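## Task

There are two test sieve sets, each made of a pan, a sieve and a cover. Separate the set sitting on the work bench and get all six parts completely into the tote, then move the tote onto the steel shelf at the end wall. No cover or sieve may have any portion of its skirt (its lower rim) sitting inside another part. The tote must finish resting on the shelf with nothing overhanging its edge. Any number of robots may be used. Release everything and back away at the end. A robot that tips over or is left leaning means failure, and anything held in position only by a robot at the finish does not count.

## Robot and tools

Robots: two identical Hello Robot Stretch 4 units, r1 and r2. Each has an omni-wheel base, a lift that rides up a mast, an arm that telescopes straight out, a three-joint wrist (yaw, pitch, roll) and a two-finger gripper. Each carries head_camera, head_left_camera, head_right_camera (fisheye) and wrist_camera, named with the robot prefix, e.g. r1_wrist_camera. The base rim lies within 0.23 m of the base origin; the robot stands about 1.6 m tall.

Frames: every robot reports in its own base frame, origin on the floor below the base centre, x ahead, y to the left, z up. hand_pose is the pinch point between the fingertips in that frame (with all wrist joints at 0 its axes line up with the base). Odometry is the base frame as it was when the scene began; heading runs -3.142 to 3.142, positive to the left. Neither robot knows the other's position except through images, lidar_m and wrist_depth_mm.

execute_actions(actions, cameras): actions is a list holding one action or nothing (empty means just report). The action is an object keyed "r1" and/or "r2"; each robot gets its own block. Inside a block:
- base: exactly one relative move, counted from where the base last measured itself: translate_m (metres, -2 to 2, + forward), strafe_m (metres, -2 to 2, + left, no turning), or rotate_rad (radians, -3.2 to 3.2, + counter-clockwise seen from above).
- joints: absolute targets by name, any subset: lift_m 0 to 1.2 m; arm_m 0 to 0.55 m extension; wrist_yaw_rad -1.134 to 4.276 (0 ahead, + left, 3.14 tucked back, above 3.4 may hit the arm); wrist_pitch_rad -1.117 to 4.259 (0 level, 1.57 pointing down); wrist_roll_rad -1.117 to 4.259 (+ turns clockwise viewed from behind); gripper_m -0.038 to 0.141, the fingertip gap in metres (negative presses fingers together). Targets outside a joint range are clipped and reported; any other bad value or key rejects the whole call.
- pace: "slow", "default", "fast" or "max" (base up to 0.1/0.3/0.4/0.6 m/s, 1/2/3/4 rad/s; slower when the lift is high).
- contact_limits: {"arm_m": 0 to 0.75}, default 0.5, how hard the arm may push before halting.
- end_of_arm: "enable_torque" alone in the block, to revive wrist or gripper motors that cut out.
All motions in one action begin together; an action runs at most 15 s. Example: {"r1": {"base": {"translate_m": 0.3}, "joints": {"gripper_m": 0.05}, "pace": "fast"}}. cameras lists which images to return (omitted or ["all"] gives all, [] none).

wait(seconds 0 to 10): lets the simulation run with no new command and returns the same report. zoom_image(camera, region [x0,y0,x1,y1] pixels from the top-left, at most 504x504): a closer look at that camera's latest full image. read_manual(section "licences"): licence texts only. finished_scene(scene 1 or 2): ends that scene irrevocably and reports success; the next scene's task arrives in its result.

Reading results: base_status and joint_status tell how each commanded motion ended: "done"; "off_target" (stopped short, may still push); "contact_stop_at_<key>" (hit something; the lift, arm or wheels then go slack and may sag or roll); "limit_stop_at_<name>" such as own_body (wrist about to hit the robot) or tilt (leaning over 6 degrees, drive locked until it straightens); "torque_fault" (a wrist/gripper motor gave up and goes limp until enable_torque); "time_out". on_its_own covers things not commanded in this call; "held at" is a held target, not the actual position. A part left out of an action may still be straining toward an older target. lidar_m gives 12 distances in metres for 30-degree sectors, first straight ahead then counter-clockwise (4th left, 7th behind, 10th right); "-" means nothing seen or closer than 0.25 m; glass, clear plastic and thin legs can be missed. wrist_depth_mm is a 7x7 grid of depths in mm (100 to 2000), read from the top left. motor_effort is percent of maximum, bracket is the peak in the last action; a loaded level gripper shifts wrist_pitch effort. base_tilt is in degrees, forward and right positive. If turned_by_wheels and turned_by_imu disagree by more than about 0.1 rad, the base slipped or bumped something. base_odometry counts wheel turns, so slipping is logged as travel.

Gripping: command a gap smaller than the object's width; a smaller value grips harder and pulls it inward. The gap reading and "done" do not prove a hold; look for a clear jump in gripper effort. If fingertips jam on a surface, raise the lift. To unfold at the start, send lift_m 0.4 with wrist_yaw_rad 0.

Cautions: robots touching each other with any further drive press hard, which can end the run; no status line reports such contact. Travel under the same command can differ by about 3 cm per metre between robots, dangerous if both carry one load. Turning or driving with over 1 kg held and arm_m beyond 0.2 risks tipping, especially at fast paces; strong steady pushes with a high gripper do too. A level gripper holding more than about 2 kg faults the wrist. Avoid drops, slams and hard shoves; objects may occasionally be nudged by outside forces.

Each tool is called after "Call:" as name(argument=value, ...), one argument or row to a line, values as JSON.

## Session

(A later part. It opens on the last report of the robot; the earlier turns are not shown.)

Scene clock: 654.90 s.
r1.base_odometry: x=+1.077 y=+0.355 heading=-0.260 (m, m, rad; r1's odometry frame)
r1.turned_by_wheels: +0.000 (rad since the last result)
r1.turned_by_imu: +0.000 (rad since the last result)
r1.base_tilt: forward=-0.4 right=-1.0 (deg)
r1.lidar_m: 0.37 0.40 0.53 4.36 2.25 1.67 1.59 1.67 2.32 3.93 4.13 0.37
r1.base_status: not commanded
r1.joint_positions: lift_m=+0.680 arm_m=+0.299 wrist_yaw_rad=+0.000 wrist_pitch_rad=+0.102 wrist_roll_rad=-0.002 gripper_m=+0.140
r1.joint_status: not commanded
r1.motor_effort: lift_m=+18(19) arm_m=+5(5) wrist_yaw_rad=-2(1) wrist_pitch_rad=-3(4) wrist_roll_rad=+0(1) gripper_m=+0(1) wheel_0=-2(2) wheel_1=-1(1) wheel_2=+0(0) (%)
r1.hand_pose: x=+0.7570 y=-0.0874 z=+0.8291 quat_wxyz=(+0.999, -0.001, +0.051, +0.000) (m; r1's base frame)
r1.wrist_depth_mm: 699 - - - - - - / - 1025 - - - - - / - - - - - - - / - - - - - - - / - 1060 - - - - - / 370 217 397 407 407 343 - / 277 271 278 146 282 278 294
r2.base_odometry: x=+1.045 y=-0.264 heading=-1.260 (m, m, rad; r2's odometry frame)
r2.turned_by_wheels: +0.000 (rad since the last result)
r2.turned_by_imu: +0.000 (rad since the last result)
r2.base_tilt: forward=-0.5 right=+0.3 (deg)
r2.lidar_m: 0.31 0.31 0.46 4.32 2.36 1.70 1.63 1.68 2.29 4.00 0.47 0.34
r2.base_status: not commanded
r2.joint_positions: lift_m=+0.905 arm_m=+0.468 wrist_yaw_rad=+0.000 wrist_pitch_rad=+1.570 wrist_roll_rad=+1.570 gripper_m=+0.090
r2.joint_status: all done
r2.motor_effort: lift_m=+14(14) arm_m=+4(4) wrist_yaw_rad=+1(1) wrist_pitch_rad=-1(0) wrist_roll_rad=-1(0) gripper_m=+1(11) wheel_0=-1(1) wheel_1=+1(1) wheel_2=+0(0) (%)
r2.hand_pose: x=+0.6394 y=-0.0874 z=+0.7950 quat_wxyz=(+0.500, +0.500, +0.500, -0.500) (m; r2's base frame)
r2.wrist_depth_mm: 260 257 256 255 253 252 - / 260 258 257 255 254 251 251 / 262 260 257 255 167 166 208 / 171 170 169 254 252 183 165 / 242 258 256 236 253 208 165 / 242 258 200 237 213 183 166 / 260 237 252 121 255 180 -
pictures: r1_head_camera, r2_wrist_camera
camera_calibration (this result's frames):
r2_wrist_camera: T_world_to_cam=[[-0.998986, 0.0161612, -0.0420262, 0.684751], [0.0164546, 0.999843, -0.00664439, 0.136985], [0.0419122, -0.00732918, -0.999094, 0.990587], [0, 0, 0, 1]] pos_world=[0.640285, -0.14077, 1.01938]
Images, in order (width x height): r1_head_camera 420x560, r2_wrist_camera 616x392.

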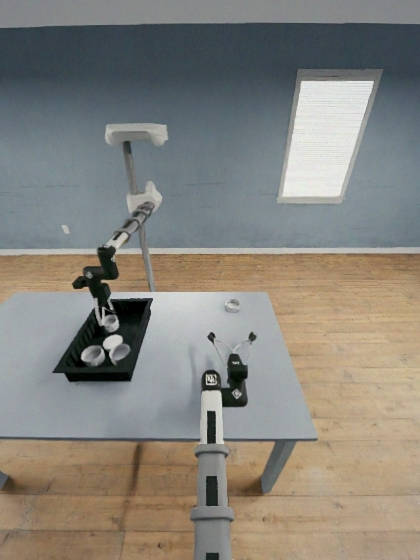

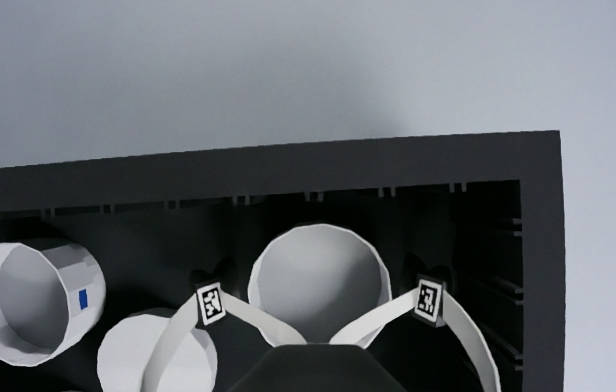

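Call:
execute_actions(
  actions=[
    {"r2": {"joints": {"lift_m": 1.01}, "pace": "fast"}},
  ],
  cameras=[],
)

Call:
execute_actions(
  actions=[
    {"r2": {"base": {"strafe_m": 0.604}, "joints": {"wrist_roll_rad": 0.0, "arm_m": 0.313, "gripper_m": 0.105}, "pace": "fast"}},
  ],
  cameras=[],
)

Call:
execute_actions(
  actions=[
    {"r2": {"joints": {"lift_m": 0.925}, "pace": "default"}},
  ],
  cameras=["r2_wrist_camera", "r1_wrist_camera"],
)

Call:
zoom_image(
  camera="r1_wrist_camera",
  region=[250, 160, 410, 310],
)

Scene clock: 663.43 s.
r1.base_odometry: x=+1.077 y=+0.355 heading=-0.260 (m, m, rad; r1's odometry frame)
r1.turned_by_wheels: +0.000 (rad since the last result)
r1.turned_by_imu: -0.001 (rad since the last result)
r1.base_tilt: forward=-0.4 right=-1.0 (deg)
r1.lidar_m: 0.35 0.39 0.54 4.35 2.26 1.66 1.58 1.67 2.29 3.94 4.10 0.37
r1.base_status: not commanded
r1.joint_positions: lift_m=+0.680 arm_m=+0.299 wrist_yaw_rad=+0.000 wrist_pitch_rad=+0.102 wrist_roll_rad=-0.002 gripper_m=+0.140
r1.joint_status: not commanded
r1.motor_effort: lift_m=+19(18) arm_m=+5(5) wrist_yaw_rad=-1(1) wrist_pitch_rad=-3(3) wrist_roll_rad=+0(0) gripper_m=-2(0) wheel_0=-2(2) wheel_1=-1(1) wheel_2=+0(0) (%)
r1.hand_pose: x=+0.7570 y=-0.0874 z=+0.8291 quat_wxyz=(+0.999, -0.001, +0.051, +0.000) (m; r1's base frame)
r1.wrist_depth_mm: - 960 - - - - - / - - - - - - - / - - - - - - - / - - - - - - - / - 1042 - - - - - / 373 217 397 407 410 342 - / 277 268 277 147 283 278 294
r2.base_odometry: x=+1.045 y=-0.264 heading=-1.260 (m, m, rad; r2's odometry frame)
r2.turned_by_wheels: +0.000 (rad since the last result)
r2.turned_by_imu: -0.001 (rad since the last result)
r2.base_tilt: forward=-0.5 right=+0.4 (deg)
r2.lidar_m: 0.30 0.33 0.47 4.31 2.35 1.72 1.60 1.69 2.31 3.98 0.51 0.37
r2.base_status: not commanded
r2.joint_positions: lift_m=+1.010 arm_m=+0.468 wrist_yaw_rad=+0.000 wrist_pitch_rad=+1.570 wrist_roll_rad=+1.570 gripper_m=+0.090
r2.joint_status: all done
r2.motor_effort: lift_m=+21(22) arm_m=+4(4) wrist_yaw_rad=+1(1) wrist_pitch_rad=-1(1) wrist_roll_rad=+0(0) gripper_m=+0(2) wheel_0=-1(1) wheel_1=+1(1) wheel_2=+0(0) (%)
r2.hand_pose: x=+0.6394 y=-0.0874 z=+0.8994 quat_wxyz=(+0.500, +0.500, +0.500, -0.500) (m; r2's base frame)
r2.wrist_depth_mm: 366 364 362 359 357 357 353 / 368 368 364 362 357 355 355 / 368 366 364 362 359 355 355 / 278 277 274 332 336 357 357 / 362 349 364 342 359 357 357 / 364 366 200 362 213 357 359 / 370 343 364 120 359 278 359
pictures: none
No camera images: the call's "cameras" was empty. Leave "cameras" out to get every camera's image.

Scene clock: 666.43 s.
r1.base_odometry: x=+1.077 y=+0.355 heading=-0.260 (m, m, rad; r1's odometry frame)
r1.turned_by_wheels: +0.000 (rad since the last result)
r1.turned_by_imu: -0.001 (rad since the last result)
r1.base_tilt: forward=-0.4 right=-1.0 (deg)
r1.lidar_m: 0.38 0.38 0.54 4.37 2.24 1.66 1.57 1.67 2.28 3.92 4.11 0.40
r1.base_status: not commanded
r1.joint_positions: lift_m=+0.680 arm_m=+0.299 wrist_yaw_rad=+0.000 wrist_pitch_rad=+0.102 wrist_roll_rad=-0.002 gripper_m=+0.140
r1.joint_status: not commanded
r1.motor_effort: lift_m=+18(18) arm_m=+5(6) wrist_yaw_rad=-2(2) wrist_pitch_rad=-5(2) wrist_roll_rad=+0(0) gripper_m=+0(0) wheel_0=-2(2) wheel_1=-1(1) wheel_2=+0(0) (%)
r1.hand_pose: x=+0.7570 y=-0.0874 z=+0.8291 quat_wxyz=(+0.999, -0.001, +0.051, +0.000) (m; r1's base frame)
r1.wrist_depth_mm: - - - 445 - - - / - - - - - - - / - - - - - - - / - - - - - - - / - - - - - - - / 370 216 397 404 410 342 - / 277 268 279 146 282 278 294
r2.base_odometry: x=+1.620 y=-0.079 heading=-1.260 (m, m, rad; r2's odometry frame)
r2.turned_by_wheels: +0.000 (rad since the last result)
r2.turned_by_imu: -0.001 (rad since the last result)
r2.base_tilt: forward=-0.4 right=+0.3 (deg)
r2.lidar_m: 0.31 0.32 3.90 3.71 2.42 1.72 1.62 1.70 2.35 4.61 0.50 0.35
r2.base_status: done
r2.joint_positions: lift_m=+1.010 arm_m=+0.314 wrist_yaw_rad=+0.000 wrist_pitch_rad=+1.570 wrist_roll_rad=+0.000 gripper_m=+0.105
r2.joint_status: all done
r2.motor_effort: lift_m=+21(21) arm_m=-4(6) wrist_yaw_rad=+2(1) wrist_pitch_rad=-2(1) wrist_roll_rad=-2(5) gripper_m=+0(1) wheel_0=+0(10) wheel_1=-1(5) wheel_2=+0(0) (%)
r2.hand_pose: x=+0.4848 y=-0.0874 z=+0.8995 quat_wxyz=(+0.707, +0.000, +0.707, +0.000) (m; r2's base frame)
r2.wrist_depth_mm: 1160 364 362 359 355 353 351 / 1160 366 364 359 357 353 353 / 1160 368 364 362 357 355 353 / 1160 370 364 362 359 357 353 / 1182 370 366 362 359 357 353 / 1160 373 204 366 362 357 357 / 1182 373 370 121 364 357 357
pictures: none
No camera images: the call's "cameras" was empty. Leave "cameras" out to get every camera's image.

Scene clock: 667.77 s.
r1.base_odometry: x=+1.077 y=+0.355 heading=-0.260 (m, m, rad; r1's odometry frame)
r1.turned_by_wheels: +0.000 (rad since the last result)
r1.turned_by_imu: +0.000 (rad since the last result)
r1.base_tilt: forward=-0.4 right=-1.0 (deg)
r1.lidar_m: 0.37 0.40 0.55 4.35 2.23 1.64 1.59 1.69 2.29 3.93 4.10 0.40
r1.base_status: not commanded
r1.joint_positions: lift_m=+0.680 arm_m=+0.299 wrist_yaw_rad=+0.000 wrist_pitch_rad=+0.102 wrist_roll_rad=-0.002 gripper_m=+0.140
r1.joint_status: not commanded
r1.motor_effort: lift_m=+18(19) arm_m=+5(6) wrist_yaw_rad=-3(2) wrist_pitch_rad=-4(3) wrist_roll_rad=-1(0) gripper_m=+1(0) wheel_0=-2(2) wheel_1=-1(1) wheel_2=+0(0) (%)
r1.hand_pose: x=+0.7570 y=-0.0874 z=+0.8291 quat_wxyz=(+0.999, -0.001, +0.051, +0.000) (m; r1's base frame)
r1.wrist_depth_mm: - - - 413 691 - - / - - - 445 - - - / - - - 1008 - - - / - - - - - - - / - - - 1008 627 - - / 368 216 399 402 407 342 - / 274 268 277 147 283 278 296
r2.base_odometry: x=+1.620 y=-0.079 heading=-1.260 (m, m, rad; r2's odometry frame)
r2.turned_by_wheels: +0.000 (rad since the last result)
r2.turned_by_imu: +0.000 (rad since the last result)
r2.base_tilt: forward=-0.4 right=+0.3 (deg)
r2.lidar_m: 0.28 0.33 3.92 3.70 2.38 1.70 1.63 1.67 2.35 4.58 0.48 0.35
r2.base_status: not commanded
r2.joint_positions: lift_m=+0.925 arm_m=+0.314 wrist_yaw_rad=+0.000 wrist_pitch_rad=+1.570 wrist_roll_rad=+0.000 gripper_m=+0.105
r2.joint_status: all done
r2.motor_effort: lift_m=+13(16) arm_m=-4(4) wrist_yaw_rad=+1(1) wrist_pitch_rad=-3(1) wrist_roll_rad=-1(1) gripper_m=-4(1) wheel_0=-1(0) wheel_1=-1(1) wheel_2=+0(0) (%)
r2.hand_pose: x=+0.4848 y=-0.0874 z=+0.8150 quat_wxyz=(+0.707, +0.000, +0.707, +0.000) (m; r2's base frame)
r2.wrist_depth_mm: 281 279 276 274 272 270 268 / 282 279 277 274 273 271 268 / 283 281 279 277 274 272 270 / 283 282 281 277 274 273 271 / 286 283 281 277 276 274 272 / 287 283 203 277 248 274 273 / 286 285 283 121 278 276 274
pictures: r1_wrist_camera, r2_wrist_camera
camera_calibration (this result's frames):
r1_wrist_camera: T_world_to_cam=[[0.00111408, -0.999882, 0.0153074, -0.10125], [-0.0588908, -0.0153464, -0.998146, 0.930573], [0.998264, 0.000210552, -0.058901, -0.480009], [0, 0, 0, 1]] pos_world=[0.534091, -0.0868557, 0.902125]
r2_wrist_camera: T_world_to_cam=[[-0.0177251, -0.998993, -0.0412209, -0.0339482], [-0.999811, 0.0180391, -0.00725787, 0.547027], [0.00799415, 0.0410844, -0.999124, 1.03775], [0, 0, 0, 1]] pos_world=[0.538026, -0.0864174, 1.03942]
Images, in order (width x height): r1_wrist_camera 616x392, r2_wrist_camera 616x392.

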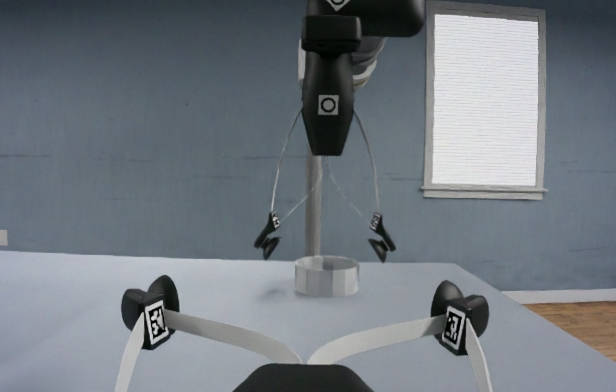

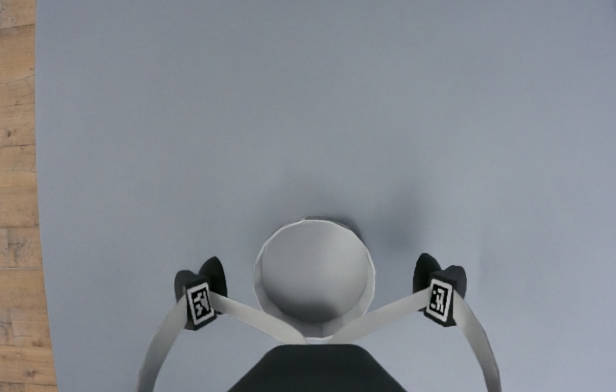

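Region (250, 160, 410, 310) of r1_wrist_camera's 616x392 image, scaled by 3.150; it fills the top 472 rows of this view, and the rest is white.

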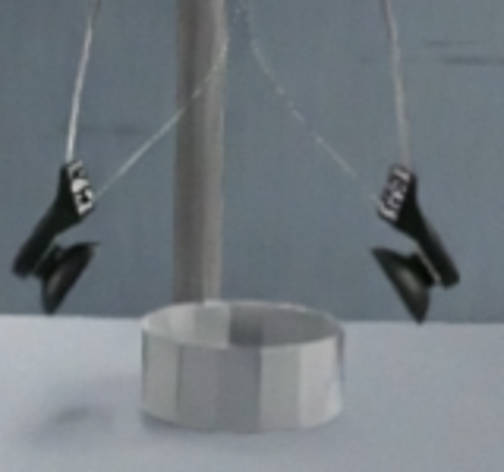

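Call:
execute_actions(
  actions=[
    {"r2": {"base": {"strafe_m": 0.003}, "joints": {"lift_m": 0.9, "gripper_m": 0.095}, "pace": "slow"}},
  ],
  cameras=["r2_wrist_camera", "r1_wrist_camera"],
)

Call:
zoom_image(
  camera="r1_wrist_camera",
  region=[250, 160, 410, 310],
)

Scene clock: 683.37 s.
r1.base_odometry: x=+1.077 y=+0.355 heading=-0.260 (m, m, rad; r1's odometry frame)
r1.turned_by_wheels: +0.000 (rad since the last result)
r1.turned_by_imu: -0.001 (rad since the last result)
r1.base_tilt: forward=-0.3 right=-1.0 (deg)
r1.lidar_m: 0.39 0.39 0.54 4.34 2.24 1.65 1.58 1.66 2.32 3.94 4.11 0.39
r1.base_status: not commanded
r1.joint_positions: lift_m=+0.680 arm_m=+0.299 wrist_yaw_rad=+0.000 wrist_pitch_rad=+0.102 wrist_roll_rad=-0.002 gripper_m=+0.140
r1.joint_status: not commanded
r1.motor_effort: lift_m=+18(18) arm_m=+5(6) wrist_yaw_rad=-2(1) wrist_pitch_rad=-3(4) wrist_roll_rad=+0(0) gripper_m=+0(2) wheel_0=-2(2) wheel_1=-1(1) wheel_2=+0(0) (%)
r1.hand_pose: x=+0.7570 y=-0.0874 z=+0.8291 quat_wxyz=(+0.999, -0.001, +0.051, +0.000) (m; r1's base frame)
r1.wrist_depth_mm: - - - - 433 - - / - - - 455 - - - / - - - 462 - - - / - - - - - - - / - - - 991 - - - / 370 217 397 402 404 343 - / 276 268 278 147 283 279 294
r2.base_odometry: x=+1.622 y=-0.078 heading=-1.260 (m, m, rad; r2's odometry frame)
r2.turned_by_wheels: +0.000 (rad since the last result)
r2.turned_by_imu: -0.001 (rad since the last result)
r2.base_tilt: forward=-0.4 right=+0.3 (deg)
r2.lidar_m: 0.29 0.33 3.90 3.71 2.40 1.67 1.62 1.66 2.32 4.54 0.49 0.33
r2.base_status: done
r2.joint_positions: lift_m=+0.900 arm_m=+0.314 wrist_yaw_rad=+0.000 wrist_pitch_rad=+1.570 wrist_roll_rad=+0.000 gripper_m=+0.095
r2.joint_status: all done
r2.motor_effort: lift_m=+13(12) arm_m=-4(4) wrist_yaw_rad=+2(2) wrist_pitch_rad=-2(2) wrist_roll_rad=-1(1) gripper_m=-4(1) wheel_0=-2(5) wheel_1=+0(2) wheel_2=+0(2) (%)
r2.hand_pose: x=+0.4848 y=-0.0874 z=+0.7901 quat_wxyz=(+0.707, +0.000, +0.707, +0.000) (m; r2's base frame)
r2.wrist_depth_mm: 255 254 251 250 247 245 - / 256 255 253 250 248 246 244 / 257 255 253 251 249 248 245 / 257 256 255 252 250 248 246 / 259 258 254 250 250 249 247 / 260 257 201 251 222 249 249 / 262 258 256 121 252 250 -
pictures: r1_wrist_camera, r2_wrist_camera
camera_calibration (this result's frames):
r1_wrist_camera: T_world_to_cam=[[0.00111396, -0.999882, 0.0153074, -0.10125], [-0.0588908, -0.0153464, -0.998146, 0.930573], [0.998264, 0.000210434, -0.0589009, -0.480009], [0, 0, 0, 1]] pos_world=[0.534091, -0.0868558, 0.902125]
r2_wrist_camera: T_world_to_cam=[[-0.0177251, -0.998993, -0.0412209, -0.0349775], [-0.999811, 0.0180391, -0.00725787, 0.546844], [0.00799415, 0.0410844, -0.999124, 1.01281], [0, 0, 0, 1]] pos_world=[0.538025, -0.0864174, 1.01445]
Images, in order (width x height): r1_wrist_camera 616x392, r2_wrist_camera 616x392.

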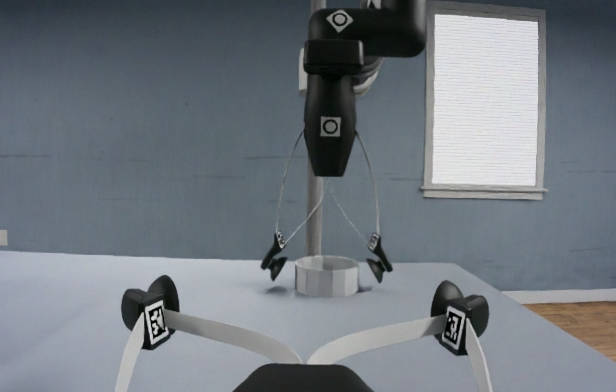

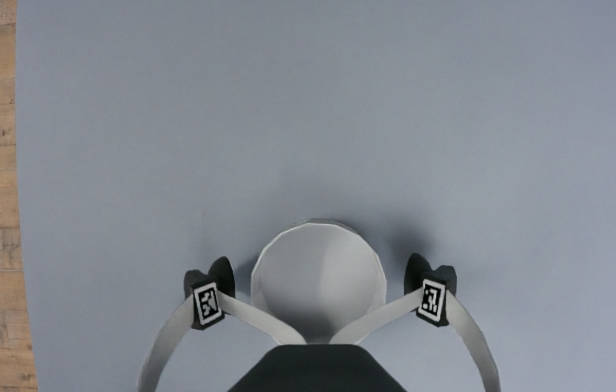

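Region (250, 160, 410, 310) of r1_wrist_camera's 616x392 image, scaled by 3.150; it fills the top 472 rows of this view, and the rest is white.

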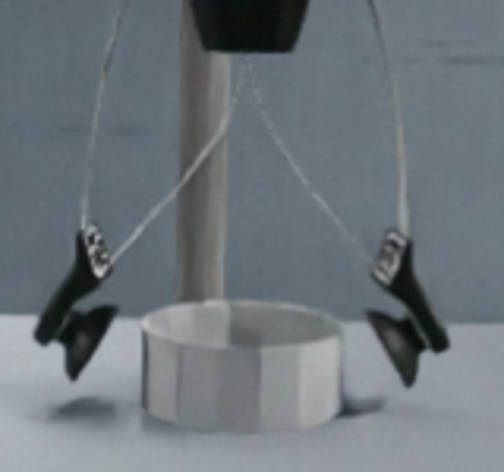

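Well centred. Closing on the pan.

Call:
execute_actions(
  actions=[
    {"r2": {"joints": {"gripper_m": 0.05}, "pace": "slow"}},
  ],
  cameras=["r2_wrist_camera", "r1_wrist_camera"],
)

Call:
zoom_image(
  camera="r1_wrist_camera",
  region=[250, 160, 410, 310],
)

Scene clock: 689.03 s.
r1.base_odometry: x=+1.077 y=+0.355 heading=-0.260 (m, m, rad; r1's odometry frame)
r1.turned_by_wheels: +0.000 (rad since the last result)
r1.turned_by_imu: -0.001 (rad since the last result)
r1.base_tilt: forward=-0.4 right=-1.0 (deg)
r1.lidar_m: 0.39 0.39 0.58 4.38 2.27 1.65 1.57 1.66 2.31 3.93 4.10 0.40
r1.base_status: not commanded
r1.joint_positions: lift_m=+0.680 arm_m=+0.299 wrist_yaw_rad=+0.000 wrist_pitch_rad=+0.102 wrist_roll_rad=-0.002 gripper_m=+0.140
r1.joint_status: not commanded
r1.motor_effort: lift_m=+18(19) arm_m=+5(6) wrist_yaw_rad=-1(2) wrist_pitch_rad=-3(3) wrist_roll_rad=+0(0) gripper_m=-1(1) wheel_0=-2(2) wheel_1=-1(1) wheel_2=+0(0) (%)
r1.hand_pose: x=+0.7570 y=-0.0874 z=+0.8291 quat_wxyz=(+0.999, -0.001, +0.051, +0.000) (m; r1's base frame)
r1.wrist_depth_mm: - - - - 433 - - / - - - 452 - - - / - - - 466 - - - / - - - - - - - / - - - 1008 - - - / 373 218 399 402 404 340 - / 278 267 279 146 282 278 294
r2.base_odometry: x=+1.622 y=-0.078 heading=-1.260 (m, m, rad; r2's odometry frame)
r2.turned_by_wheels: +0.000 (rad since the last result)
r2.turned_by_imu: -0.001 (rad since the last result)
r2.base_tilt: forward=-0.5 right=+0.3 (deg)
r2.lidar_m: 0.32 0.32 3.87 3.70 2.40 1.73 1.64 1.67 2.34 4.59 0.49 0.36
r2.base_status: not commanded
r2.joint_positions: lift_m=+0.900 arm_m=+0.314 wrist_yaw_rad=+0.000 wrist_pitch_rad=+1.570 wrist_roll_rad=+0.000 gripper_m=+0.050
r2.joint_status: all done
r2.motor_effort: lift_m=+13(14) arm_m=-4(4) wrist_yaw_rad=+1(1) wrist_pitch_rad=-1(1) wrist_roll_rad=-2(2) gripper_m=-15(13) wheel_0=-2(2) wheel_1=+0(0) wheel_2=+0(0) (%)
r2.hand_pose: x=+0.4848 y=-0.0874 z=+0.7901 quat_wxyz=(+0.707, +0.000, +0.707, +0.000) (m; r2's base frame)
r2.wrist_depth_mm: 255 253 252 249 247 245 - / 255 254 252 251 248 246 244 / 257 255 253 250 249 247 246 / 258 256 254 252 249 248 246 / 258 256 255 248 250 249 248 / 260 257 195 249 208 249 248 / 260 258 256 124 252 250 -
pictures: r1_wrist_camera, r2_wrist_camera
camera_calibration (this result's frames):
r1_wrist_camera: T_world_to_cam=[[0.00111408, -0.999882, 0.0153074, -0.10125], [-0.0588908, -0.0153464, -0.998146, 0.930573], [0.998264, 0.00021055, -0.0589009, -0.480009], [0, 0, 0, 1]] pos_world=[0.534091, -0.0868557, 0.902125]
r2_wrist_camera: T_world_to_cam=[[-0.017725, -0.998993, -0.0412209, -0.0349781], [-0.999811, 0.018039, -0.00725799, 0.546844], [0.00799426, 0.0410844, -0.999124, 1.01279], [0, 0, 0, 1]] pos_world=[0.538024, -0.0864174, 1.01443]
Images, in order (width x height): r1_wrist_camera 616x392, r2_wrist_camera 616x392.

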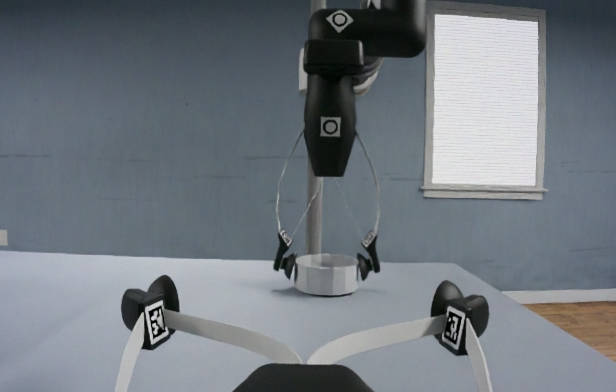

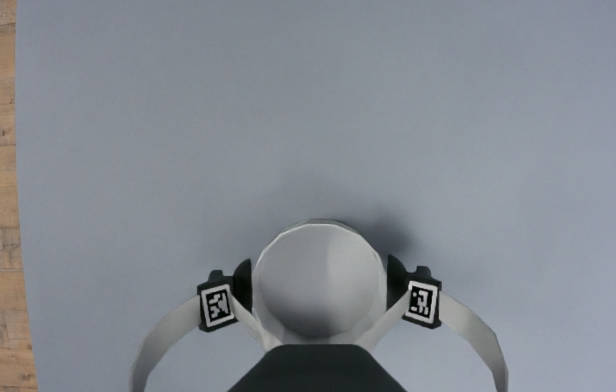

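Region (250, 160, 410, 310) of r1_wrist_camera's 616x392 image, scaled by 3.150; it fills the top 472 rows of this view, and the rest is white.

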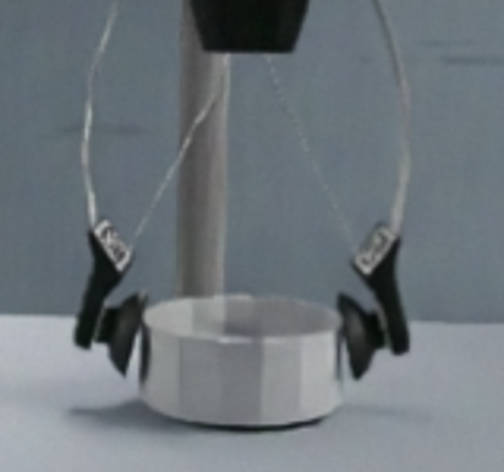

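Call:
execute_actions(
  actions=[
    {"r1": {"joints": {"arm_m": 0.0, "wrist_pitch_rad": 0.0, "gripper_m": 0.06}, "pace": "default"}, "r2": {"base": {"strafe_m": -0.481}, "joints": {"lift_m": 1.035, "arm_m": 0.468, "wrist_roll_rad": 1.57}, "pace": "default"}},
  ],
  cameras=["r2_wrist_camera", "r1_head_camera"],
)

Call:
zoom_image(
  camera="r1_head_camera",
  region=[30, 220, 200, 390],
)

Scene clock: 707.63 s.
r1.base_odometry: x=+1.077 y=+0.355 heading=-0.260 (m, m, rad; r1's odometry frame)
r1.turned_by_wheels: +0.000 (rad since the last result)
r1.turned_by_imu: -0.001 (rad since the last result)
r1.base_tilt: forward=-0.4 right=-1.0 (deg)
r1.lidar_m: 0.37 0.40 0.52 4.36 2.23 1.66 1.59 1.66 2.33 3.95 4.10 0.40
r1.base_status: not commanded
r1.joint_positions: lift_m=+0.680 arm_m=+0.002 wrist_yaw_rad=+0.000 wrist_pitch_rad=+0.002 wrist_roll_rad=-0.002 gripper_m=+0.060
r1.joint_status: all done
r1.motor_effort: lift_m=+18(18) arm_m=-5(0) wrist_yaw_rad=+0(3) wrist_pitch_rad=-4(4) wrist_roll_rad=+1(1) gripper_m=-3(5) wheel_0=-2(2) wheel_1=-1(1) wheel_2=+0(0) (%)
r1.hand_pose: x=+0.4610 y=-0.0874 z=+0.8577 quat_wxyz=(+1.000, -0.001, +0.001, +0.000) (m; r1's base frame)
r1.wrist_depth_mm: 609 788 1308 - - - - / 609 - - - - - - / - - - - - - - / - - - - - - - / 668 - - - - - - / 530 564 215 591 222 - - / 362 343 342 143 345 368 -
r2.base_odometry: x=+1.165 y=-0.225 heading=-1.260 (m, m, rad; r2's odometry frame)
r2.turned_by_wheels: +0.000 (rad since the last result)
r2.turned_by_imu: -0.001 (rad since the last result)
r2.base_tilt: forward=-0.5 right=+0.3 (deg)
r2.lidar_m: 0.32 0.32 0.47 4.19 2.38 1.71 1.63 1.69 2.30 4.11 0.50 0.35
r2.base_status: done
r2.joint_positions: lift_m=+1.035 arm_m=+0.467 wrist_yaw_rad=+0.000 wrist_pitch_rad=+1.570 wrist_roll_rad=+1.570 gripper_m=+0.050
r2.joint_status: all done
r2.motor_effort: lift_m=+21(23) arm_m=+5(3) wrist_yaw_rad=+1(1) wrist_pitch_rad=-2(2) wrist_roll_rad=+1(3) gripper_m=-13(14) wheel_0=-1(8) wheel_1=-1(7) wheel_2=+0(0) (%)
r2.hand_pose: x=+0.6384 y=-0.0874 z=+0.9244 quat_wxyz=(+0.501, +0.500, +0.500, -0.499) (m; r2's base frame)
r2.wrist_depth_mm: 301 300 298 300 300 379 377 / 355 366 384 366 382 382 379 / 375 370 387 366 382 379 379 / 389 389 366 384 382 382 379 / 366 366 387 248 345 382 382 / 343 343 195 249 208 384 384 / 306 304 303 124 387 387 384
pictures: r1_head_camera, r2_wrist_camera
camera_calibration (this result's frames):
r2_wrist_camera: T_world_to_cam=[[-0.998985, 0.0161321, -0.0420503, 0.689212], [0.0164256, 0.999843, -0.006644, 0.137879], [0.0419365, -0.00732796, -0.999093, 1.11987], [0, 0, 0, 1]] pos_world=[0.639285, -0.14077, 1.14875]
Images, in order (width x height): r1_head_camera 420x560, r2_wrist_camera 616x392.

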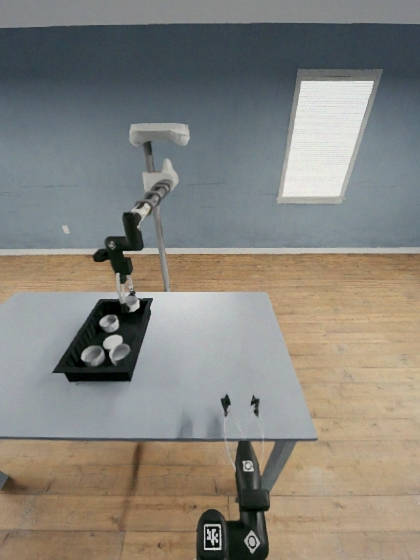

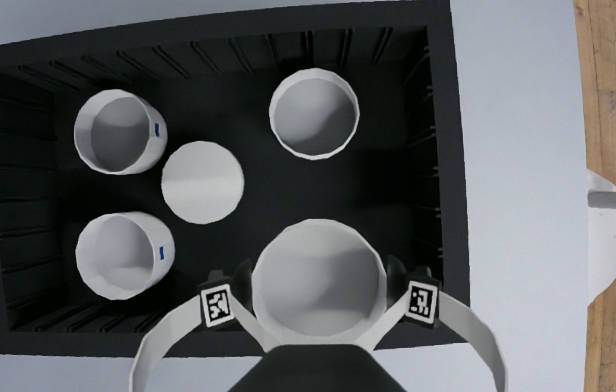

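Region (30, 220, 200, 390) of r1_head_camera's 420x560 image, scaled by 2.965, with more detail than that image has.

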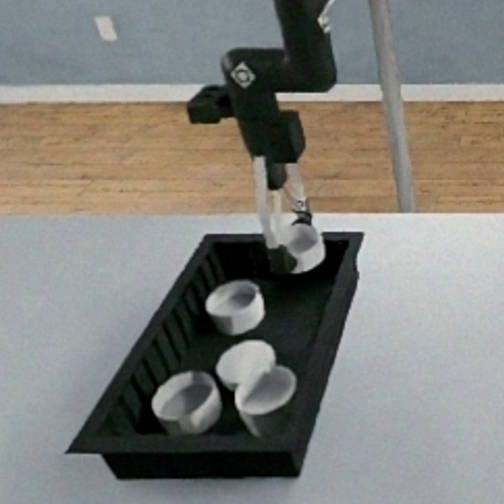

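Call:
execute_actions(
  actions=[
    {"r1": {"base": {"strafe_m": 0.5}, "joints": {"wrist_yaw_rad": 1.45}, "pace": "default"}, "r2": {"base": {"strafe_m": -0.012}, "joints": {"lift_m": 0.93}, "pace": "default"}},
  ],
  cameras=["r2_wrist_camera", "r1_head_camera", "r1_wrist_camera"],
)

Scene clock: 729.00 s.
r1.base_odometry: x=+1.206 y=+0.839 heading=-0.260 (m, m, rad; r1's odometry frame)
r1.turned_by_wheels: +0.000 (rad since the last result)
r1.turned_by_imu: +0.001 (rad since the last result)
r1.base_tilt: forward=-0.4 right=-1.0 (deg)
r1.lidar_m: 0.38 0.40 0.55 3.86 2.24 1.66 1.59 1.66 2.27 4.41 0.57 0.38
r1.base_status: done
r1.joint_positions: lift_m=+0.680 arm_m=+0.002 wrist_yaw_rad=+1.450 wrist_pitch_rad=+0.002 wrist_roll_rad=-0.002 gripper_m=+0.060
r1.joint_status: all done
r1.motor_effort: lift_m=+19(19) arm_m=-5(5) wrist_yaw_rad=+0(6) wrist_pitch_rad=-5(4) wrist_roll_rad=+0(1) gripper_m=-3(2) wheel_0=+1(6) wheel_1=+2(10) wheel_2=+0(1) (%)
r1.hand_pose: x=+0.2941 y=+0.2758 z=+0.8577 quat_wxyz=(+0.749, -0.001, +0.000, +0.663) (m; r1's base frame)
r1.wrist_depth_mm: - - - - - - - / - - - - - - - / - - - - - - - / - - - - - - - / - - - - - - - / - - 213 - 223 597 585 / - - - 143 345 368 389
r2.base_odometry: x=+1.153 y=-0.229 heading=-1.260 (m, m, rad; r2's odometry frame)
r2.turned_by_wheels: +0.000 (rad since the last result)
r2.turned_by_imu: -0.001 (rad since the last result)
r2.base_tilt: forward=-0.4 right=+0.3 (deg)
r2.lidar_m: 0.29 0.36 0.46 4.18 2.38 1.73 1.60 1.70 2.34 4.11 0.48 0.36
r2.base_status: done
r2.joint_positions: lift_m=+0.930 arm_m=+0.467 wrist_yaw_rad=+0.000 wrist_pitch_rad=+1.570 wrist_roll_rad=+1.570 gripper_m=+0.050
r2.joint_status: all done
r2.motor_effort: lift_m=+14(21) arm_m=+4(4) wrist_yaw_rad=+1(2) wrist_pitch_rad=+1(1) wrist_roll_rad=+0(0) gripper_m=-15(14) wheel_0=+2(6) wheel_1=+0(6) wheel_2=+0(0) (%)
r2.hand_pose: x=+0.6384 y=-0.0874 z=+0.8200 quat_wxyz=(+0.501, +0.500, +0.500, -0.499) (m; r2's base frame)
r2.wrist_depth_mm: 238 244 260 252 270 194 274 / 265 281 279 260 276 200 276 / 265 272 281 259 277 207 276 / 286 260 281 279 277 212 276 / 260 273 281 248 278 216 278 / 262 283 195 249 208 191 278 / 260 260 282 124 251 191 278
pictures: r1_head_camera, r1_wrist_camera, r2_wrist_camera
camera_calibration (this result's frames):
r1_wrist_camera: T_world_to_cam=[[0.992473, -0.121498, 0.0153182, -0.271852], [0.020134, 0.0385095, -0.999055, 0.90017], [0.120793, 0.991844, 0.0406659, -0.117148], [0, 0, 0, 1]] pos_world=[0.265832, 0.0484985, 0.908248]
r2_wrist_camera: T_world_to_cam=[[-0.998985, 0.0161338, -0.0420504, 0.684828], [0.0164273, 0.999843, -0.00664399, 0.137185], [0.0419366, -0.00732803, -0.999093, 1.01557], [0, 0, 0, 1]] pos_world=[0.63929, -0.14077, 1.04436]
Images, in order (width x height): r1_head_camera 420x560, r1_wrist_camera 616x392, r2_wrist_camera 616x392.

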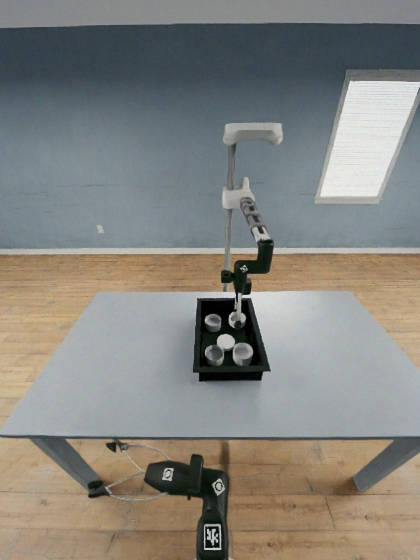

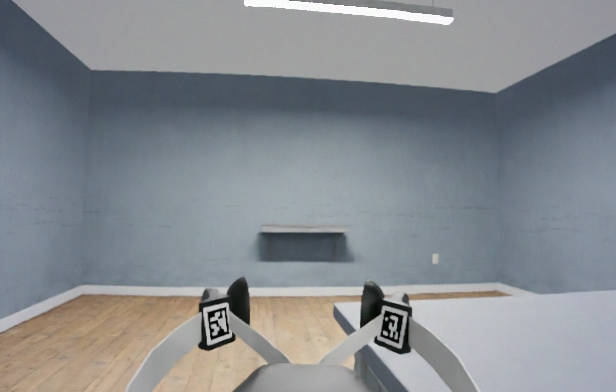

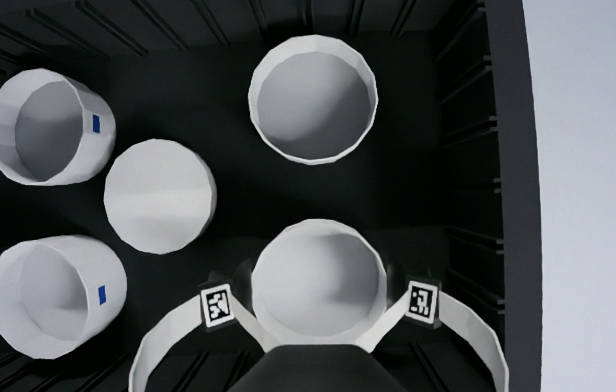

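Call:
execute_actions(
  actions=[
    {"r2": {"joints": {"lift_m": 0.904}, "pace": "slow"}},
  ],
  cameras=[],
)

Call:
execute_actions(
  actions=[
    {"r2": {"joints": {"gripper_m": 0.09}, "pace": "slow"}},
  ],
  cameras=["r2_wrist_camera", "r1_head_camera", "r1_wrist_camera"],
)

Call:
zoom_image(
  camera="r1_wrist_camera",
  region=[230, 200, 380, 300],
)

Scene clock: 737.00 s.
r1.base_odometry: x=+1.206 y=+0.839 heading=-0.260 (m, m, rad; r1's odometry frame)
r1.turned_by_wheels: +0.000 (rad since the last result)
r1.turned_by_imu: -0.001 (rad since the last result)
r1.base_tilt: forward=-0.4 right=-1.0 (deg)
r1.lidar_m: 0.36 0.38 0.56 3.86 2.23 1.66 1.57 1.66 2.30 4.45 0.55 0.39
r1.base_status: not commanded
r1.joint_positions: lift_m=+0.680 arm_m=+0.002 wrist_yaw_rad=+1.450 wrist_pitch_rad=+0.002 wrist_roll_rad=-0.002 gripper_m=+0.060
r1.joint_status: not commanded
r1.motor_effort: lift_m=+19(19) arm_m=-5(5) wrist_yaw_rad=+0(1) wrist_pitch_rad=-6(5) wrist_roll_rad=-1(0) gripper_m=-4(3) wheel_0=+1(1) wheel_1=+2(2) wheel_2=+0(0) (%)
r1.hand_pose: x=+0.2941 y=+0.2758 z=+0.8577 quat_wxyz=(+0.749, -0.001, +0.000, +0.663) (m; r1's base frame)
r1.wrist_depth_mm: - - - - - - - / - - - - - - - / - - - - - - - / - - - - - - - / - - - - - - - / - - 214 - 223 597 585 / - - - 144 349 368 389
r2.base_odometry: x=+1.153 y=-0.229 heading=-1.260 (m, m, rad; r2's odometry frame)
r2.turned_by_wheels: +0.000 (rad since the last result)
r2.turned_by_imu: -0.001 (rad since the last result)
r2.base_tilt: forward=-0.5 right=+0.4 (deg)
r2.lidar_m: 0.32 0.34 0.48 4.20 2.37 1.70 1.63 1.70 2.34 4.07 0.50 0.37
r2.base_status: not commanded
r2.joint_positions: lift_m=+0.904 arm_m=+0.467 wrist_yaw_rad=+0.000 wrist_pitch_rad=+1.570 wrist_roll_rad=+1.570 gripper_m=+0.050
r2.joint_status: all done
r2.motor_effort: lift_m=+13(13) arm_m=+4(4) wrist_yaw_rad=+1(1) wrist_pitch_rad=-1(1) wrist_roll_rad=+1(0) gripper_m=-16(14) wheel_0=+1(2) wheel_1=+0(1) wheel_2=+0(0) (%)
r2.hand_pose: x=+0.6384 y=-0.0874 z=+0.7940 quat_wxyz=(+0.501, +0.500, +0.500, -0.499) (m; r2's base frame)
r2.wrist_depth_mm: 239 243 252 234 249 194 - / 238 255 254 234 250 201 163 / 238 252 254 235 251 207 163 / 257 234 254 254 252 212 163 / 236 236 255 249 252 216 164 / 235 257 195 249 208 186 164 / 236 257 256 124 251 186 -
pictures: none
No camera images: the call's "cameras" was empty. Leave "cameras" out to get every camera's image.

Scene clock: 738.83 s.
r1.base_odometry: x=+1.206 y=+0.839 heading=-0.260 (m, m, rad; r1's odometry frame)
r1.turned_by_wheels: +0.000 (rad since the last result)
r1.turned_by_imu: +0.000 (rad since the last result)
r1.base_tilt: forward=-0.4 right=-1.0 (deg)
r1.lidar_m: 0.37 0.39 0.55 3.90 2.23 1.68 1.58 1.66 2.31 4.45 0.56 0.39
r1.base_status: not commanded
r1.joint_positions: lift_m=+0.680 arm_m=+0.002 wrist_yaw_rad=+1.450 wrist_pitch_rad=+0.002 wrist_roll_rad=-0.002 gripper_m=+0.060
r1.joint_status: not commanded
r1.motor_effort: lift_m=+18(19) arm_m=-5(5) wrist_yaw_rad=+0(1) wrist_pitch_rad=-4(3) wrist_roll_rad=+0(1) gripper_m=-3(2) wheel_0=+1(1) wheel_1=+2(2) wheel_2=+0(0) (%)
r1.hand_pose: x=+0.2941 y=+0.2758 z=+0.8577 quat_wxyz=(+0.749, -0.001, +0.000, +0.663) (m; r1's base frame)
r1.wrist_depth_mm: - - - - - - - / - - - - - - - / - - - - - - - / - - - - - - - / - - - - - - - / - - 213 - 224 597 585 / - - - 144 347 368 387
r2.base_odometry: x=+1.153 y=-0.229 heading=-1.260 (m, m, rad; r2's odometry frame)
r2.turned_by_wheels: +0.000 (rad since the last result)
r2.turned_by_imu: +0.000 (rad since the last result)
r2.base_tilt: forward=-0.5 right=+0.3 (deg)
r2.lidar_m: 0.31 0.33 0.46 4.21 2.36 1.70 1.62 1.70 2.35 4.08 0.47 0.35
r2.base_status: not commanded
r2.joint_positions: lift_m=+0.904 arm_m=+0.467 wrist_yaw_rad=+0.000 wrist_pitch_rad=+1.570 wrist_roll_rad=+1.570 gripper_m=+0.090
r2.joint_status: all done
r2.motor_effort: lift_m=+14(14) arm_m=+4(4) wrist_yaw_rad=+1(1) wrist_pitch_rad=-2(1) wrist_roll_rad=+0(1) gripper_m=-1(13) wheel_0=+2(1) wheel_1=+0(0) wheel_2=+0(0) (%)
r2.hand_pose: x=+0.6384 y=-0.0874 z=+0.7940 quat_wxyz=(+0.501, +0.500, +0.500, -0.499) (m; r2's base frame)
r2.wrist_depth_mm: 238 244 253 234 250 194 - / 239 255 254 234 250 201 163 / 238 251 254 235 251 208 163 / 258 234 254 253 252 213 164 / 236 236 255 252 252 215 164 / 235 257 200 252 213 186 165 / 236 258 256 120 253 186 -
pictures: r1_head_camera, r1_wrist_camera, r2_wrist_camera
camera_calibration (this result's frames):
r1_wrist_camera: T_world_to_cam=[[0.992473, -0.121498, 0.0153183, -0.271852], [0.0201341, 0.0385095, -0.999055, 0.90017], [0.120793, 0.991844, 0.0406659, -0.117148], [0, 0, 0, 1]] pos_world=[0.265832, 0.0484985, 0.908248]
r2_wrist_camera: T_world_to_cam=[[-0.998985, 0.0161477, -0.0420503, 0.683739], [0.0164412, 0.999843, -0.00664398, 0.137003], [0.0419364, -0.0073286, -0.999093, 0.989609], [0, 0, 0, 1]] pos_world=[0.639292, -0.14077, 1.01837]
Images, in order (width x height): r1_head_camera 420x560, r1_wrist_camera 616x392, r2_wrist_camera 616x392.

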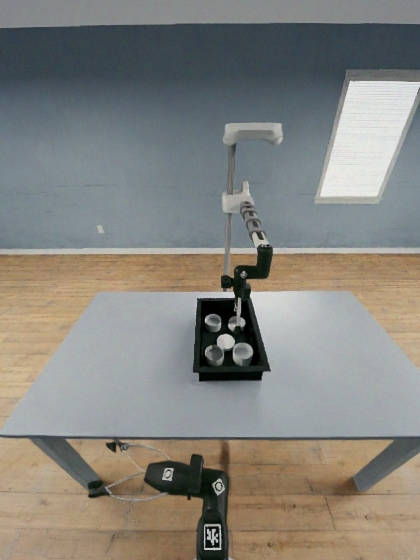

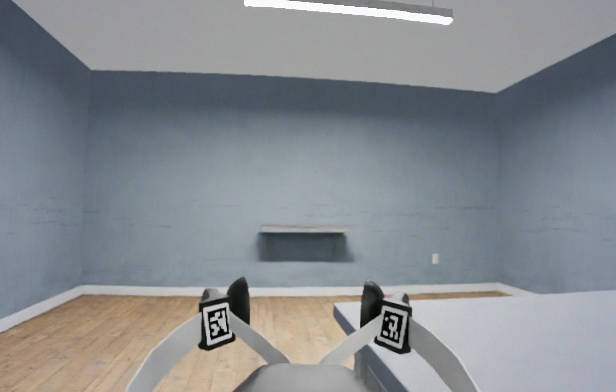

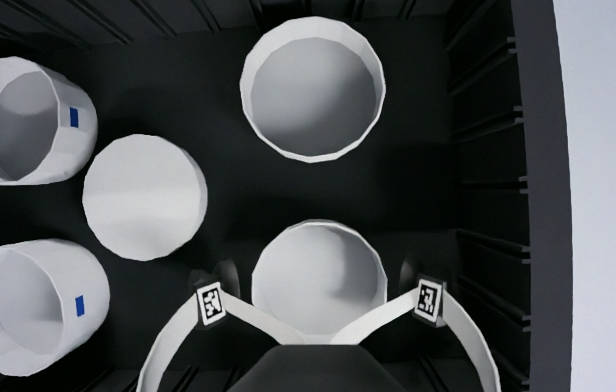

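Region (230, 200, 380, 300) of r1_wrist_camera's 616x392 image, scaled by 3.360.

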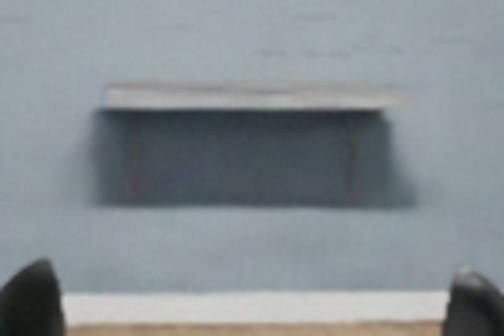

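Call:
execute_actions(
  actions=[
    {"r1": {"base": {"strafe_m": -0.139}, "joints": {"wrist_yaw_rad": 0.55, "wrist_roll_rad": 1.57, "gripper_m": 0.05}, "pace": "default"}, "r2": {"joints": {"lift_m": 1.01}, "pace": "fast"}},
  ],
  cameras=[],
)

Call:
execute_actions(
  actions=[
    {"r2": {"base": {"strafe_m": -0.05}, "joints": {"lift_m": 0.86, "arm_m": 0.0, "wrist_pitch_rad": 0.0, "gripper_m": 0.05}, "pace": "default"}},
  ],
  cameras=[],
)

Call:
execute_actions(
  actions=[
    {"r2": {"joints": {"lift_m": 0.69}, "pace": "fast"}},
  ],
  cameras=["r2_wrist_camera", "r1_head_camera", "r1_wrist_camera", "r2_head_camera"],
)

Scene clock: 838.10 s.
r1.base_odometry: x=+1.170 y=+0.704 heading=-0.260 (m, m, rad; r1's odometry frame)
r1.turned_by_wheels: +0.000 (rad since the last result)
r1.turned_by_imu: -0.002 (rad since the last result)
r1.base_tilt: forward=-0.4 right=-1.0 (deg)
r1.lidar_m: 0.36 0.36 0.55 4.02 2.23 1.67 1.58 1.64 2.31 4.30 0.54 0.39
r1.base_status: done
r1.joint_positions: lift_m=+0.680 arm_m=+0.002 wrist_yaw_rad=+0.550 wrist_pitch_rad=+0.002 wrist_roll_rad=+1.570 gripper_m=+0.050
r1.joint_status: all done
r1.motor_effort: lift_m=+19(19) arm_m=-5(5) wrist_yaw_rad=-2(6) wrist_pitch_rad=-4(5) wrist_roll_rad=+1(4) gripper_m=-4(5) wheel_0=-1(7) wheel_1=-1(11) wheel_2=+0(1) (%)
r1.hand_pose: x=+0.4640 y=+0.0764 z=+0.8577 quat_wxyz=(+0.681, +0.680, +0.193, +0.191) (m; r1's base frame)
r1.wrist_depth_mm: 496 1118 - - 345 197 - / - 525 - 484 279 198 152 / - - - 699 301 199 148 / - - - 585 317 198 148 / - - - 459 343 198 147 / - - 209 1138 220 195 - / - - - 143 312 177 -
r2.base_odometry: x=+1.153 y=-0.229 heading=-1.260 (m, m, rad; r2's odometry frame)
r2.turned_by_wheels: +0.000 (rad since the last result)
r2.turned_by_imu: -0.001 (rad since the last result)
r2.base_tilt: forward=-0.5 right=+0.3 (deg)
r2.lidar_m: 0.32 0.35 0.44 4.23 2.40 1.72 1.62 1.70 2.36 4.08 0.47 0.35
r2.base_status: not commanded
r2.joint_positions: lift_m=+1.010 arm_m=+0.467 wrist_yaw_rad=+0.000 wrist_pitch_rad=+1.570 wrist_roll_rad=+1.570 gripper_m=+0.090
r2.joint_status: all done
r2.motor_effort: lift_m=+21(24) arm_m=+4(4) wrist_yaw_rad=+1(1) wrist_pitch_rad=-1(1) wrist_roll_rad=+0(0) gripper_m=+0(2) wheel_0=+1(2) wheel_1=+0(0) wheel_2=+0(0) (%)
r2.hand_pose: x=+0.6384 y=-0.0874 z=+0.8994 quat_wxyz=(+0.501, +0.500, +0.500, -0.499) (m; r2's base frame)
r2.wrist_depth_mm: 277 274 273 271 276 355 353 / 325 345 359 340 355 353 353 / 353 345 362 340 355 355 357 / 366 366 342 359 357 355 355 / 362 342 362 359 359 357 357 / 345 342 200 355 213 357 357 / 291 279 283 120 273 357 357
pictures: none
No camera images: the call's "cameras" was empty. Leave "cameras" out to get every camera's image.

Scene clock: 840.57 s.
r1.base_odometry: x=+1.170 y=+0.704 heading=-0.260 (m, m, rad; r1's odometry frame)
r1.turned_by_wheels: +0.000 (rad since the last result)
r1.turned_by_imu: -0.001 (rad since the last result)
r1.base_tilt: forward=-0.4 right=-1.0 (deg)
r1.lidar_m: 0.38 0.38 0.54 4.00 2.24 1.65 1.58 1.66 2.30 4.29 0.55 0.37
r1.base_status: not commanded
r1.joint_positions: lift_m=+0.680 arm_m=+0.002 wrist_yaw_rad=+0.550 wrist_pitch_rad=+0.002 wrist_roll_rad=+1.570 gripper_m=+0.050
r1.joint_status: not commanded
r1.motor_effort: lift_m=+19(19) arm_m=-5(5) wrist_yaw_rad=-1(1) wrist_pitch_rad=-5(5) wrist_roll_rad=+1(2) gripper_m=-4(4) wheel_0=-1(1) wheel_1=-1(1) wheel_2=+0(0) (%)
r1.hand_pose: x=+0.4640 y=+0.0764 z=+0.8577 quat_wxyz=(+0.681, +0.680, +0.193, +0.191) (m; r1's base frame)
r1.wrist_depth_mm: 1060 - 946 - 347 197 - / - - - - 279 198 151 / - - - 707 298 199 148 / - - - 580 317 198 148 / - - - 455 343 197 146 / - - 211 1118 218 194 - / - - - 143 307 178 -
r2.base_odometry: x=+1.105 y=-0.244 heading=-1.260 (m, m, rad; r2's odometry frame)
r2.turned_by_wheels: +0.000 (rad since the last result)
r2.turned_by_imu: -0.001 (rad since the last result)
r2.base_tilt: forward=-0.5 right=+0.3 (deg)
r2.lidar_m: 0.32 0.34 0.46 4.26 2.35 1.71 1.61 1.68 2.34 4.06 0.50 0.36
r2.base_status: done
r2.joint_positions: lift_m=+0.860 arm_m=+0.001 wrist_yaw_rad=+0.000 wrist_pitch_rad=+0.002 wrist_roll_rad=+1.570 gripper_m=+0.050
r2.joint_status: all done
r2.motor_effort: lift_m=+13(23) arm_m=-5(7) wrist_yaw_rad=+1(0) wrist_pitch_rad=-7(17) wrist_roll_rad=-1(1) gripper_m=-4(1) wheel_0=-2(7) wheel_1=-1(4) wheel_2=+0(1) (%)
r2.hand_pose: x=+0.4602 y=-0.0874 z=+1.0378 quat_wxyz=(+0.707, +0.707, +0.001, -0.001) (m; r2's base frame)
r2.wrist_depth_mm: - - - - - 591 418 / 1983 - - - - 603 404 / - - - - - 466 307 / 1983 - - - - 559 306 / 1983 - - 1430 917 549 304 / 1983 - 195 - 191 521 300 / 1983 - - 120 - 373 298
pictures: none
No camera images: the call's "cameras" was empty. Leave "cameras" out to get every camera's image.

Scene clock: 842.03 s.
r1.base_odometry: x=+1.170 y=+0.704 heading=-0.260 (m, m, rad; r1's odometry frame)
r1.turned_by_wheels: +0.000 (rad since the last result)
r1.turned_by_imu: +0.000 (rad since the last result)
r1.base_tilt: forward=-0.4 right=-1.0 (deg)
r1.lidar_m: 0.37 0.40 0.55 3.99 2.21 1.61 1.59 1.64 2.30 4.30 0.54 0.41
r1.base_status: not commanded
r1.joint_positions: lift_m=+0.680 arm_m=+0.002 wrist_yaw_rad=+0.550 wrist_pitch_rad=+0.002 wrist_roll_rad=+1.570 gripper_m=+0.050
r1.joint_status: not commanded
r1.motor_effort: lift_m=+19(19) arm_m=-5(5) wrist_yaw_rad=-2(2) wrist_pitch_rad=-4(4) wrist_roll_rad=+1(1) gripper_m=-5(3) wheel_0=-1(1) wheel_1=-1(1) wheel_2=+0(0) (%)
r1.hand_pose: x=+0.4640 y=+0.0764 z=+0.8577 quat_wxyz=(+0.681, +0.680, +0.193, +0.191) (m; r1's base frame)
r1.wrist_depth_mm: 1060 - - 917 349 198 - / - - - 831 281 199 151 / - - - 707 301 199 148 / - - - 591 317 198 148 / - - - 459 342 197 147 / - - 211 1118 218 194 - / - - - 144 310 177 -
r2.base_odometry: x=+1.105 y=-0.244 heading=-1.260 (m, m, rad; r2's odometry frame)
r2.turned_by_wheels: +0.000 (rad since the last result)
r2.turned_by_imu: +0.000 (rad since the last result)
r2.base_tilt: forward=-0.5 right=+0.3 (deg)
r2.lidar_m: 0.30 0.33 0.45 4.26 2.37 1.71 1.63 1.70 2.32 4.02 0.48 0.36
r2.base_status: not commanded
r2.joint_positions: lift_m=+0.690 arm_m=+0.001 wrist_yaw_rad=+0.000 wrist_pitch_rad=+0.002 wrist_roll_rad=+1.570 gripper_m=+0.050
r2.joint_status: all done
r2.motor_effort: lift_m=+14(18) arm_m=-4(4) wrist_yaw_rad=+1(2) wrist_pitch_rad=-9(7) wrist_roll_rad=+0(0) gripper_m=-6(3) wheel_0=-2(2) wheel_1=-1(1) wheel_2=+0(0) (%)
r2.hand_pose: x=+0.4602 y=-0.0874 z=+0.8678 quat_wxyz=(+0.707, +0.707, +0.001, -0.001) (m; r2's base frame)
r2.wrist_depth_mm: - - - - 480 222 - / - - - - 492 227 164 / - - - - 310 229 166 / - - - - 309 231 167 / - 1366 - 1098 307 230 167 / - - 195 976 191 212 166 / - - - 120 303 193 -
pictures: r1_head_camera, r1_wrist_camera, r2_head_camera, r2_wrist_camera
camera_calibration (this result's frames):
r1_wrist_camera: T_world_to_cam=[[0.00502989, -0.0140083, -0.999889, 0.855974], [-0.485827, 0.873932, -0.0146876, 0.231108], [0.874041, 0.485847, -0.00240983, -0.2138], [0, 0, 0, 1]] pos_world=[0.294843, -0.0861073, 0.858758]
r2_wrist_camera: T_world_to_cam=[[0.0387365, 0.016332, -0.999116, 0.86182], [0.00676016, 0.999839, 0.016606, 0.12472], [0.999227, -0.00739745, 0.0386199, -0.270265], [0, 0, 0, 1]] pos_world=[0.235829, -0.140774, 0.869424]
Images, in order (width x height): r1_head_camera 420x560, r1_wrist_camera 616x392, r2_head_camera 420x560, r2_wrist_camera 616x392.

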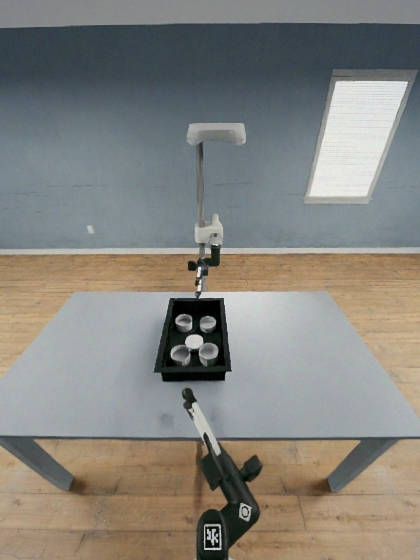

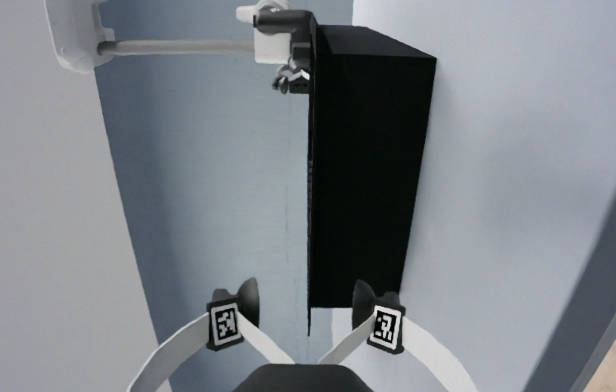

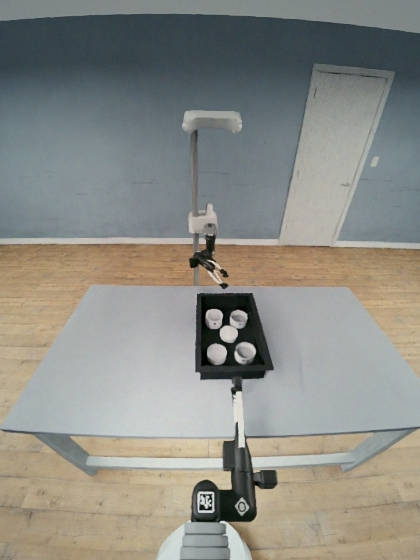

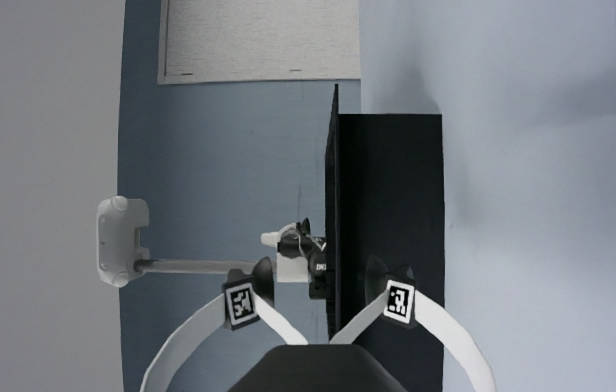

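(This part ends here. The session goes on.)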